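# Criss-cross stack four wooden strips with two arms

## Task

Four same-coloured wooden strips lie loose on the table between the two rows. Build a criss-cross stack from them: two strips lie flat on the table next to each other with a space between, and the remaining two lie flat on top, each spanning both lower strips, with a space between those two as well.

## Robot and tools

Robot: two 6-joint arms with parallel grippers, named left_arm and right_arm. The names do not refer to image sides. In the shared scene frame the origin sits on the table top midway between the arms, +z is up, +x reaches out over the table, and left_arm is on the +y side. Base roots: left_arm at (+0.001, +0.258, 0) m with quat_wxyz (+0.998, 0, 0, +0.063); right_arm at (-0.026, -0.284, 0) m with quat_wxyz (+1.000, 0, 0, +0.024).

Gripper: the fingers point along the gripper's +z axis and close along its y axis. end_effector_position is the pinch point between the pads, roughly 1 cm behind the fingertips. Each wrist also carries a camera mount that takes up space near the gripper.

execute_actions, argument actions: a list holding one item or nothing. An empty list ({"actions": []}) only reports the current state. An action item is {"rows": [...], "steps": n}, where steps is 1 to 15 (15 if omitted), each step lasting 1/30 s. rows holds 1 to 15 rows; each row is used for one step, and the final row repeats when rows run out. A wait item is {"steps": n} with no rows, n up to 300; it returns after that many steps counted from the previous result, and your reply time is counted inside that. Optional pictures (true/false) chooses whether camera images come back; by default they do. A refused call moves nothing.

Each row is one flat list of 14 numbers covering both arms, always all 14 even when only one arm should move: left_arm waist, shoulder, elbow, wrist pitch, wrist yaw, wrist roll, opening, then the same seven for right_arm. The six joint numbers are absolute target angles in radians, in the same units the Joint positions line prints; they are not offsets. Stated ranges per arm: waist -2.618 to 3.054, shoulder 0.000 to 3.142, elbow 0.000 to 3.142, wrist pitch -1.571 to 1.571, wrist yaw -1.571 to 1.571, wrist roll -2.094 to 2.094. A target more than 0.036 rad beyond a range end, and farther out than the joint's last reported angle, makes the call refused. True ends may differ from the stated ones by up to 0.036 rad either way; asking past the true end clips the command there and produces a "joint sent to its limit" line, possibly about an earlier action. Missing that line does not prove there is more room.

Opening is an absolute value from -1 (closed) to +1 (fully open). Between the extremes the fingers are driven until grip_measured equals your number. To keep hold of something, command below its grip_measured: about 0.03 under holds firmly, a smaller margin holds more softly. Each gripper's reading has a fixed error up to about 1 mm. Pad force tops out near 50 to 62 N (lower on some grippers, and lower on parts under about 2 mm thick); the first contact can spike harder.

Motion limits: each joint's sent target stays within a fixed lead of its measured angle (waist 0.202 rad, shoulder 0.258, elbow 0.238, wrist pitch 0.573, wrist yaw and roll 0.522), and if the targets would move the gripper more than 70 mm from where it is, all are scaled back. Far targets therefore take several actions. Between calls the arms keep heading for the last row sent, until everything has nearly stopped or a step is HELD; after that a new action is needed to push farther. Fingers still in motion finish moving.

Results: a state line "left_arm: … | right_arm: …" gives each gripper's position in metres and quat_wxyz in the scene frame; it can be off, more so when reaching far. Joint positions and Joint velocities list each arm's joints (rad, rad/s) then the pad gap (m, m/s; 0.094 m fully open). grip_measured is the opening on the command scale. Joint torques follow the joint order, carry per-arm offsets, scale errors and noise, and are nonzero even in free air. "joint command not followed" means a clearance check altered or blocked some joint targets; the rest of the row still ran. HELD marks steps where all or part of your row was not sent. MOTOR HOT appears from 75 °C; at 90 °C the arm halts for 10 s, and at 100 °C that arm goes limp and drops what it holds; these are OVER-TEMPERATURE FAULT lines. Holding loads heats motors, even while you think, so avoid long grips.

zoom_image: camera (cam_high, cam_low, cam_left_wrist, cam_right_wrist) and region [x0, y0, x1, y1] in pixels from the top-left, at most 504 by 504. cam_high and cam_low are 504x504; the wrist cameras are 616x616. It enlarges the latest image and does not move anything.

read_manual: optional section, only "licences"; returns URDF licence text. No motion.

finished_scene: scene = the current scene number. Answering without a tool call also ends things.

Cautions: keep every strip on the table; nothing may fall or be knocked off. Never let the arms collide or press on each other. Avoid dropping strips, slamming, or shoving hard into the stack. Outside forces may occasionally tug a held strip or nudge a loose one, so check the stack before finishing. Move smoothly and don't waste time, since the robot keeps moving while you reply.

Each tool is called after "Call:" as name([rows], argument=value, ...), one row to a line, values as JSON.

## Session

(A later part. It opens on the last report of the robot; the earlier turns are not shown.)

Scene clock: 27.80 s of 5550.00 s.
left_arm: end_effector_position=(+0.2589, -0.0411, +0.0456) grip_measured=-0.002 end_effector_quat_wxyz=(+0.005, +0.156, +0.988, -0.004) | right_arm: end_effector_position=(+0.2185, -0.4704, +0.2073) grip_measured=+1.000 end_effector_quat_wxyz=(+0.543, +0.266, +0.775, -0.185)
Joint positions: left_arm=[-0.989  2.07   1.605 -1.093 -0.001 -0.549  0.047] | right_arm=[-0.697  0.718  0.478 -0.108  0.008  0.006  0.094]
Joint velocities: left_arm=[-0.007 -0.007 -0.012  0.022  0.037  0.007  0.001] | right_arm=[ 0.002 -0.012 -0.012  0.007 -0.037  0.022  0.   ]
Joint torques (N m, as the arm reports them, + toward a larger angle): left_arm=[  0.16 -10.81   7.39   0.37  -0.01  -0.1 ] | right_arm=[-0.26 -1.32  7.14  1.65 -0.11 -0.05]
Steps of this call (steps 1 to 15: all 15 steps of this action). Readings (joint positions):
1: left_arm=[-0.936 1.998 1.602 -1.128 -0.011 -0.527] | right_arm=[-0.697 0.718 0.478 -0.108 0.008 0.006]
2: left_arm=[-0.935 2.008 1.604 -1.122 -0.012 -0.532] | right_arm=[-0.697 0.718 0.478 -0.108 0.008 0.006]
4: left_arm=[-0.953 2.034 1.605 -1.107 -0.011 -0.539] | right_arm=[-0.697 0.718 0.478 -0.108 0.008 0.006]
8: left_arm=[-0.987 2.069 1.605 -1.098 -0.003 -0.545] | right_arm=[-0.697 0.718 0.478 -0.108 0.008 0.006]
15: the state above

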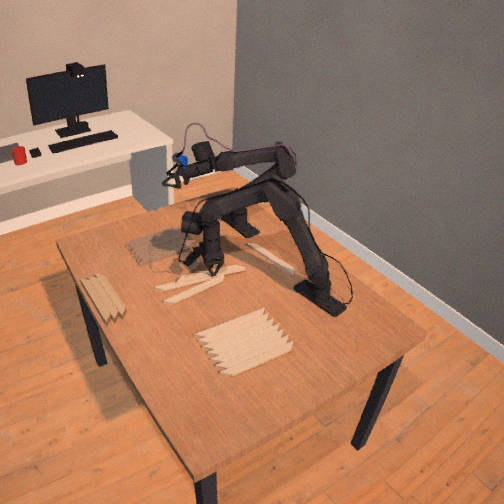

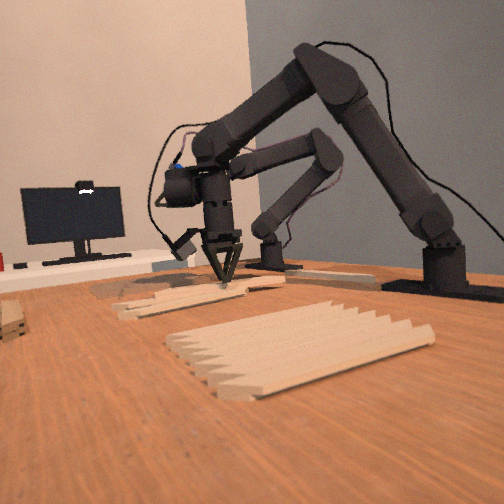

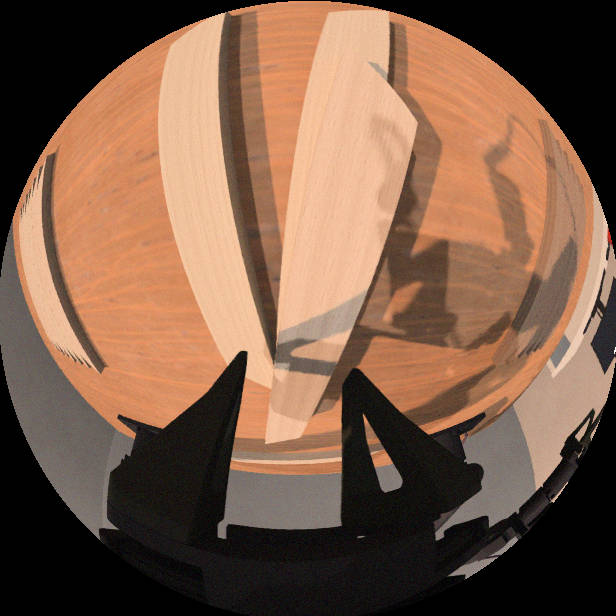

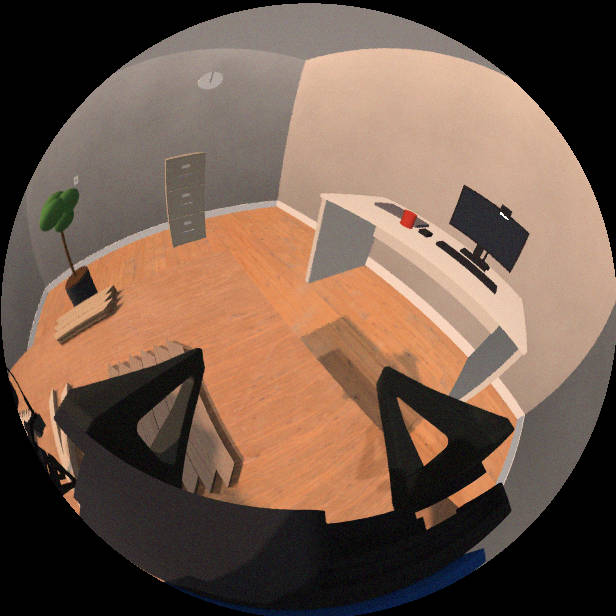

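Call:
execute_actions([
  {"rows":[[-0.986,2.108,1.62,-1.06,0,-0.6,0,-0.7,0.7,0.5,-0.1,0,0,1]]},
], pictures=false)

Call:
execute_actions([
  {"rows":[[-0.986,2.108,1.62,-1.06,0,-0.6,-0.48,-0.7,0.7,0.5,-0.1,0,0,1]],"steps":10},
], pictures=false)

Call:
execute_actions([
  {"rows":[[-0.986,1.8,1.4,-1.17,0,-0.6,-0.48,-0.7,0.7,0.5,-0.1,0,0,1]],"steps":10},
], pictures=false)

Call:
execute_actions([
  {"rows":[[-1.376,1.5,1.05,-1.12,0,0.33,-0.48,-0.7,0.7,0.5,-0.1,0,0,1]]},
], pictures=false)

Call:
execute_actions([
  {"rows":[[-1.376,1.59,0.96,-0.92,0,0.33,-0.48,-0.7,0.7,0.5,-0.1,0,0,1]]},
], pictures=false)

Call:
execute_actions([
  {"rows":[[-1.376,1.665,0.96,-0.86,0,0.33,-0.48,-0.7,0.7,0.5,-0.1,0,0,1]]},
], pictures=false)

Call:
execute_actions([
  {"rows":[[-1.376,1.665,0.96,-0.86,0,0.33,0,-0.7,0.7,0.5,-0.1,0,0,1]],"steps":7},
], pictures=false)

Call:
execute_actions([
  {"rows":[[-1.376,1.6,1.15,-1.12,0,0.33,0,-0.7,0.7,0.5,-0.1,0,0,1]],"steps":10},
], pictures=false)

Call:
execute_actions([
  {"rows":[[-0.781,2.12,1.9,-1.3,0,-0.6,0,-0.7,0.7,0.5,-0.1,0,0,1]]},
], pictures=false)

Call:
execute_actions([
  {"rows":[[-0.781,2.24,1.9,-1.19,0,-0.6,0,-0.7,0.7,0.5,-0.1,0,0,1]]},
])

Scene clock: 36.80 s of 5550.00 s.
left_arm: end_effector_position=(+0.2601, -0.0425, +0.0307) grip_measured=-0.002 end_effector_quat_wxyz=(-0.003, +0.137, +0.991, +0.003) | right_arm: end_effector_position=(+0.2185, -0.4704, +0.2073) grip_measured=+1.000 end_effector_quat_wxyz=(+0.543, +0.266, +0.775, -0.185)
Joint positions: left_arm=[-0.989  2.11   1.605 -1.073 -0.001 -0.588  0.047] | right_arm=[-0.697  0.718  0.478 -0.108  0.008  0.006  0.094]
Joint velocities: left_arm=[-0.007 -0.007 -0.012 -0.007  0.051 -0.037  0.   ] | right_arm=[-0.012 -0.017  0.007 -0.081  0.007 -0.081  0.   ]
Joint torques (N m, as the arm reports them, + toward a larger angle): left_arm=[  0.16 -10.45   7.34   0.34   0.    -0.13] | right_arm=[-0.27 -1.32  7.16  1.64 -0.11 -0.05]
Steps of this call (steps 1 to 15: the robot went on to your last target; steps 16 to 90: nothing new was sent; then 5.50 s passed at rest; steps 91 to 105: all 15 steps of this action). Readings (joint positions):
91: left_arm=[-0.989 2.073 1.605 -1.091 -0.001 -0.557] | right_arm=[-0.697 0.718 0.478 -0.108 0.008 0.006]
92: left_arm=[-0.989 2.077 1.605 -1.086 -0.001 -0.563] | right_arm=[-0.697 0.718 0.478 -0.108 0.008 0.006]
94: left_arm=[-0.989 2.090 1.605 -1.080 -0.001 -0.573] | right_arm=[-0.697 0.718 0.478 -0.108 0.008 0.006]
98: left_arm=[-0.989 2.109 1.605 -1.076 -0.001 -0.583] | right_arm=[-0.697 0.718 0.478 -0.108 0.008 0.006]
105: the state above

Scene clock: 37.13 s of 5550.00 s.
left_arm: end_effector_position=(+0.2602, -0.0428, +0.0307) grip_measured=-0.448 end_effector_quat_wxyz=(-0.002, +0.136, +0.991, +0.002) | right_arm: end_effector_position=(+0.2185, -0.4704, +0.2073) grip_measured=+1.000 end_effector_quat_wxyz=(+0.543, +0.266, +0.775, -0.185)
Joint positions: left_arm=[-0.989  2.11   1.605 -1.072 -0.    -0.59   0.026] | right_arm=[-0.697  0.718  0.478 -0.108  0.008  0.006  0.094]
Joint velocities: left_arm=[-0.022  0.002  0.022  0.022 -0.037 -0.066 -0.001] | right_arm=[ 0.007  0.007  0.002  0.081  0.022 -0.051  0.   ]
Joint torques (N m, as the arm reports them, + toward a larger angle): left_arm=[  0.16 -10.47   7.32   0.35   0.    -0.12] | right_arm=[-0.26 -1.32  7.15  1.65 -0.11 -0.05]
Steps of this call (steps 1 to 10: all 10 steps of this action). Readings (joint positions):
1: left_arm=[-0.989 2.110 1.605 -1.073 -0.001 -0.589] | right_arm=[-0.697 0.718 0.478 -0.108 0.008 0.006]
2: left_arm=[-0.989 2.110 1.605 -1.072 0.000 -0.589] | right_arm=[-0.697 0.718 0.478 -0.108 0.008 0.006]
4: left_arm=[-0.989 2.110 1.605 -1.072 -0.000 -0.590] | right_arm=[-0.697 0.718 0.478 -0.108 0.008 0.006]
8: left_arm=[-0.989 2.110 1.605 -1.072 -0.000 -0.590] | right_arm=[-0.697 0.718 0.478 -0.108 0.008 0.006]
10: the state above

Scene clock: 37.47 s of 5550.00 s.
left_arm: end_effector_position=(+0.2193, +0.0047, +0.0938) grip_measured=-0.448 end_effector_quat_wxyz=(+0.014, +0.135, +0.991, -0.013) | right_arm: end_effector_position=(+0.2185, -0.4704, +0.2073) grip_measured=+1.000 end_effector_quat_wxyz=(+0.543, +0.266, +0.775, -0.185)
Joint positions: left_arm=[-0.989  1.783  1.405 -1.156  0.    -0.591  0.026] | right_arm=[-0.697  0.718  0.478 -0.108  0.008  0.006  0.094]
Joint velocities: left_arm=[-0.007  0.129 -0.002 -0.037 -0.022 -0.022  0.001] | right_arm=[-0.007 -0.007 -0.007 -0.007 -0.007 -0.007  0.   ]
Joint torques (N m, as the arm reports them, + toward a larger angle): left_arm=[ 0.18 -7.14  5.7   0.17 -0.02 -0.1 ] | right_arm=[-0.28 -1.32  7.14  1.65 -0.11 -0.05]
Steps of this call (steps 1 to 10: all 10 steps of this action). Readings (joint positions):
1: left_arm=[-0.989 2.080 1.567 -1.049 -0.000 -0.590] | right_arm=[-0.697 0.718 0.478 -0.108 0.008 0.006]
2: left_arm=[-0.989 2.026 1.506 -1.048 0.000 -0.590] | right_arm=[-0.697 0.718 0.478 -0.108 0.008 0.006]
4: left_arm=[-0.989 1.907 1.420 -1.108 0.000 -0.590] | right_arm=[-0.697 0.718 0.478 -0.108 0.008 0.006]
8: left_arm=[-0.989 1.786 1.405 -1.156 0.000 -0.591] | right_arm=[-0.697 0.718 0.478 -0.108 0.008 0.006]
10: the state above

Scene clock: 37.97 s of 5550.00 s.
left_arm: end_effector_position=(+0.0770, +0.0230, +0.0791) grip_measured=-0.448 end_effector_quat_wxyz=(-0.009, +0.690, +0.723, +0.000) | right_arm: end_effector_position=(+0.2185, -0.4704, +0.2073) grip_measured=+1.000 end_effector_quat_wxyz=(+0.543, +0.266, +0.775, -0.185)
Joint positions: left_arm=[-1.383  1.515  1.056 -1.128  0.008  0.268  0.026] | right_arm=[-0.697  0.718  0.478 -0.108  0.008  0.006  0.094]
Joint velocities: left_arm=[-0.007  0.012  0.002 -0.081 -0.125  0.33  -0.001] | right_arm=[-0.012  0.012 -0.022 -0.022  0.037 -0.051  0.   ]
Joint torques (N m, as the arm reports them, + toward a larger angle): left_arm=[ 0.36 -6.33  5.49  0.29 -0.06  0.11] | right_arm=[-0.26 -1.32  7.14  1.65 -0.11 -0.06]
Steps of this call (steps 1 to 15: all 15 steps of this action). Readings (joint positions):
1: left_arm=[-1.005 1.757 1.364 -1.122 -0.009 -0.523] | right_arm=[-0.697 0.718 0.478 -0.108 0.008 0.006]
2: left_arm=[-1.039 1.709 1.296 -1.095 -0.016 -0.444] | right_arm=[-0.697 0.718 0.478 -0.108 0.008 0.006]
4: left_arm=[-1.156 1.600 1.163 -1.098 -0.015 -0.276] | right_arm=[-0.697 0.718 0.478 -0.108 0.008 0.006]
8: left_arm=[-1.387 1.515 1.060 -1.129 0.013 0.067] | right_arm=[-0.697 0.718 0.478 -0.108 0.008 0.006]
15: the state above

Scene clock: 38.47 s of 5550.00 s.
left_arm: end_effector_position=(+0.0802, +0.0140, +0.0350) grip_measured=-0.448 end_effector_quat_wxyz=(-0.008, +0.708, +0.706, +0.000) | right_arm: end_effector_position=(+0.2185, -0.4704, +0.2073) grip_measured=+1.000 end_effector_quat_wxyz=(+0.543, +0.266, +0.775, -0.185)
Joint positions: left_arm=[-1.383  1.602  0.958 -0.94   0.007  0.318  0.026] | right_arm=[-0.697  0.718  0.478 -0.108  0.008  0.006  0.094]
Joint velocities: left_arm=[-0.002  0.007 -0.012  0.066 -0.007 -0.007 -0.001] | right_arm=[-0.032 -0.017  0.007 -0.007 -0.022 -0.007  0.   ]
Joint torques (N m, as the arm reports them, + toward a larger angle): left_arm=[ 0.45 -6.65  5.87  0.36 -0.06  0.12] | right_arm=[-0.26 -1.33  7.14  1.65 -0.11 -0.05]
Steps of this call (steps 1 to 15: all 15 steps of this action). Readings (joint positions):
1: left_arm=[-1.383 1.518 1.042 -1.102 0.008 0.278] | right_arm=[-0.697 0.718 0.478 -0.108 0.008 0.006]
2: left_arm=[-1.383 1.527 1.021 -1.062 0.008 0.287] | right_arm=[-0.697 0.718 0.478 -0.108 0.008 0.006]
4: left_arm=[-1.383 1.565 0.985 -1.011 0.007 0.299] | right_arm=[-0.697 0.718 0.478 -0.108 0.008 0.006]
8: left_arm=[-1.383 1.602 0.958 -0.972 0.007 0.311] | right_arm=[-0.697 0.718 0.478 -0.108 0.008 0.006]
15: the state above

Scene clock: 38.97 s of 5550.00 s.
left_arm: end_effector_position=(+0.0834, +0.0044, +0.0190) grip_measured=-0.448 end_effector_quat_wxyz=(-0.008, +0.709, +0.705, +0.000) | right_arm: end_effector_position=(+0.2185, -0.4704, +0.2073) grip_measured=+1.000 end_effector_quat_wxyz=(+0.543, +0.266, +0.775, -0.185)
Joint positions: left_arm=[-1.383  1.667  0.958 -0.876  0.006  0.32   0.026] | right_arm=[-0.697  0.718  0.478 -0.108  0.008  0.006  0.094]
Joint velocities: left_arm=[-0.007  0.002 -0.012 -0.051 -0.007  0.051 -0.   ] | right_arm=[ 0.012  0.002 -0.007  0.066  0.051 -0.081  0.   ]
Joint torques (N m, as the arm reports them, + toward a larger angle): left_arm=[ 0.44 -6.46  5.71  0.34 -0.06  0.11] | right_arm=[-0.26 -1.32  7.14  1.65 -0.11 -0.06]
Steps of this call (steps 1 to 15: all 15 steps of this action). Readings (joint positions):
1: left_arm=[-1.383 1.608 0.958 -0.934 0.007 0.318] | right_arm=[-0.697 0.718 0.478 -0.108 0.008 0.006]
2: left_arm=[-1.383 1.619 0.958 -0.921 0.007 0.319] | right_arm=[-0.697 0.718 0.478 -0.108 0.008 0.006]
4: left_arm=[-1.383 1.648 0.958 -0.901 0.006 0.319] | right_arm=[-0.697 0.718 0.478 -0.108 0.008 0.006]
8: left_arm=[-1.383 1.667 0.958 -0.885 0.006 0.320] | right_arm=[-0.697 0.718 0.478 -0.108 0.008 0.006]
15: the state above

Scene clock: 39.20 s of 5550.00 s.
left_arm: end_effector_position=(+0.0835, +0.0041, +0.0190) grip_measured=-0.003 end_effector_quat_wxyz=(-0.007, +0.709, +0.705, +0.000) | right_arm: end_effector_position=(+0.2185, -0.4704, +0.2073) grip_measured=+1.000 end_effector_quat_wxyz=(+0.543, +0.266, +0.775, -0.185)
Joint positions: left_arm=[-1.383  1.667  0.958 -0.874  0.006  0.32   0.047] | right_arm=[-0.697  0.718  0.478 -0.108  0.008  0.006  0.094]
Joint velocities: left_arm=[-0.017  0.002  0.007 -0.022 -0.081 -0.022  0.   ] | right_arm=[ 0.007  0.002 -0.007 -0.051  0.022  0.037  0.   ]
Joint torques (N m, as the arm reports them, + toward a larger angle): left_arm=[ 0.44 -6.43  5.72  0.37 -0.06  0.11] | right_arm=[-0.24 -1.32  7.13  1.65 -0.11 -0.06]
Steps of this call (steps 1 to 7: all 7 steps of this action). Readings (joint positions):
1: left_arm=[-1.383 1.667 0.958 -0.875 0.006 0.320] | right_arm=[-0.697 0.718 0.478 -0.108 0.008 0.006]
2: left_arm=[-1.383 1.667 0.958 -0.875 0.006 0.320] | right_arm=[-0.697 0.718 0.478 -0.108 0.008 0.006]
4: left_arm=[-1.383 1.667 0.958 -0.875 0.006 0.320] | right_arm=[-0.697 0.718 0.478 -0.108 0.008 0.006]
7: the state above

Scene clock: 39.53 s of 5550.00 s.
left_arm: end_effector_position=(+0.0890, -0.0126, +0.0806) grip_measured=-0.003 end_effector_quat_wxyz=(+0.018, +0.709, +0.705, -0.012) | right_arm: end_effector_position=(+0.2185, -0.4704, +0.2073) grip_measured=+1.000 end_effector_quat_wxyz=(+0.543, +0.266, +0.775, -0.185)
Joint positions: left_arm=[-1.383  1.6    1.145 -1.073  0.006  0.32   0.047] | right_arm=[-0.697  0.718  0.478 -0.108  0.008  0.006  0.094]
Joint velocities: left_arm=[-0.017  0.002 -0.017 -0.33  -0.007  0.022 -0.001] | right_arm=[ 0.012 -0.002  0.002 -0.007 -0.022  0.066  0.   ]
Joint torques (N m, as the arm reports them, + toward a larger angle): left_arm=[ 0.44 -6.18  6.55  0.32 -0.06  0.11] | right_arm=[-0.26 -1.3   7.15  1.64 -0.11 -0.05]
Steps of this call (steps 1 to 10: all 10 steps of this action). Readings (joint positions):
1: left_arm=[-1.383 1.668 0.986 -0.921 0.006 0.320] | right_arm=[-0.697 0.718 0.478 -0.108 0.008 0.006]
2: left_arm=[-1.383 1.666 1.028 -0.975 0.006 0.320] | right_arm=[-0.697 0.718 0.478 -0.108 0.008 0.006]
4: left_arm=[-1.383 1.641 1.102 -1.017 0.006 0.320] | right_arm=[-0.697 0.718 0.478 -0.108 0.008 0.006]
8: left_arm=[-1.383 1.599 1.145 -1.051 0.006 0.320] | right_arm=[-0.697 0.718 0.478 -0.108 0.008 0.006]
10: the state above

Scene clock: 40.03 s of 5550.00 s.
left_arm: end_effector_position=(+0.3548, +0.0126, +0.0880) grip_measured=-0.002 end_effector_quat_wxyz=(+0.029, +0.045, +0.998, -0.016) | right_arm: end_effector_position=(+0.2185, -0.4704, +0.2073) grip_measured=+1.000 end_effector_quat_wxyz=(+0.543, +0.266, +0.775, -0.185)
Joint positions: left_arm=[-0.738  2.14   1.88  -1.245 -0.005 -0.521  0.047] | right_arm=[-0.697  0.718  0.478 -0.108  0.008  0.006  0.094]
Joint velocities: left_arm=[ 0.183 -0.276  0.154 -0.183 -0.037 -0.447  0.   ] | right_arm=[-0.022 -0.022  0.007  0.007 -0.037 -0.007  0.   ]
Joint torques (N m, as the arm reports them, + toward a larger angle): left_arm=[ -3.79 -11.11   7.2    0.03   0.21  -0.08] | right_arm=[-0.25 -1.32  7.16  1.65 -0.11 -0.05]
Steps of this call (steps 1 to 15: all 15 steps of this action). Readings (joint positions):
1: left_arm=[-1.360 1.637 1.192 -1.139 0.018 0.238] | right_arm=[-0.697 0.718 0.478 -0.108 0.008 0.006]
2: left_arm=[-1.314 1.706 1.273 -1.200 0.023 0.142] | right_arm=[-0.697 0.718 0.478 -0.108 0.008 0.006]
4: left_arm=[-1.201 1.861 1.432 -1.221 0.022 -0.026] | right_arm=[-0.697 0.718 0.478 -0.108 0.008 0.006]
8: left_arm=[-0.990 2.110 1.693 -1.227 0.019 -0.293] | right_arm=[-0.697 0.718 0.478 -0.108 0.008 0.006]
15: the state above

Scene clock: 40.53 s of 5550.00 s.
left_arm: end_effector_position=(+0.3496, -0.0097, +0.0431) grip_measured=-0.002 end_effector_quat_wxyz=(+0.002, +0.035, +0.999, -0.002) | right_arm: end_effector_position=(+0.2185, -0.4704, +0.2073) grip_measured=+1.000 end_effector_quat_wxyz=(+0.543, +0.266, +0.775, -0.185)
Joint positions: left_arm=[-0.784  2.261  1.899 -1.203  0.    -0.588  0.047] | right_arm=[-0.697  0.718  0.478 -0.108  0.008  0.006  0.094]
Joint velocities: left_arm=[ 0.002 -0.022  0.002 -0.066  0.081 -0.037 -0.001] | right_arm=[-0.012 -0.027 -0.002  0.037  0.022 -0.051  0.   ]
Joint torques (N m, as the arm reports them, + toward a larger angle): left_arm=[  0.17 -13.08   6.31   0.37  -0.01  -0.1 ] | right_arm=[-0.27 -1.31  7.14  1.64 -0.11 -0.05]
Steps of this call (steps 1 to 15: all 15 steps of this action). Readings (joint positions):
1: left_arm=[-0.736 2.140 1.887 -1.246 -0.007 -0.536] | right_arm=[-0.697 0.718 0.478 -0.108 0.008 0.006]
2: left_arm=[-0.740 2.148 1.895 -1.236 -0.007 -0.547] | right_arm=[-0.697 0.718 0.478 -0.108 0.008 0.006]
4: left_arm=[-0.757 2.180 1.899 -1.216 -0.007 -0.562] | right_arm=[-0.697 0.718 0.478 -0.108 0.008 0.006]
8: left_arm=[-0.783 2.251 1.899 -1.206 -0.001 -0.578] | right_arm=[-0.697 0.718 0.478 -0.108 0.008 0.006]
15: the state above

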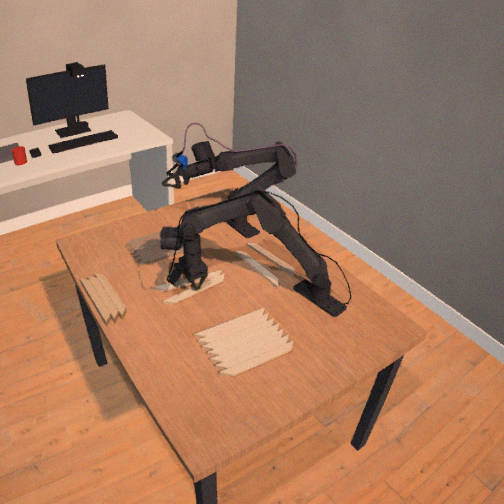

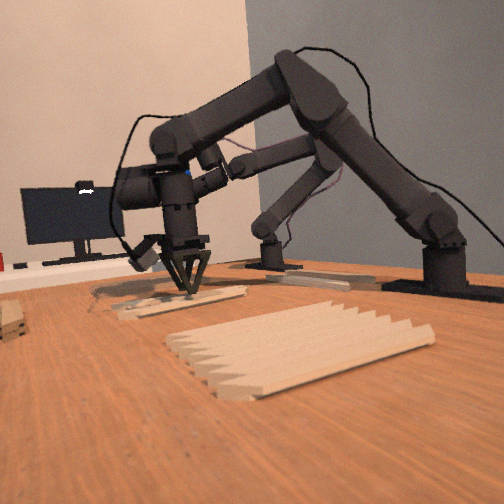

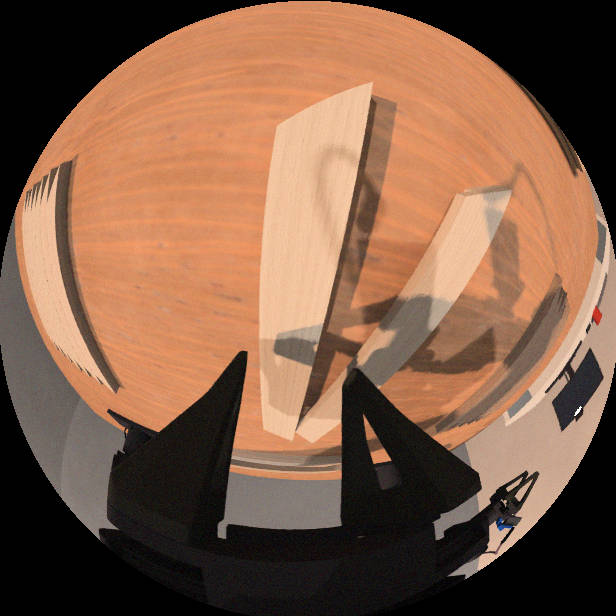

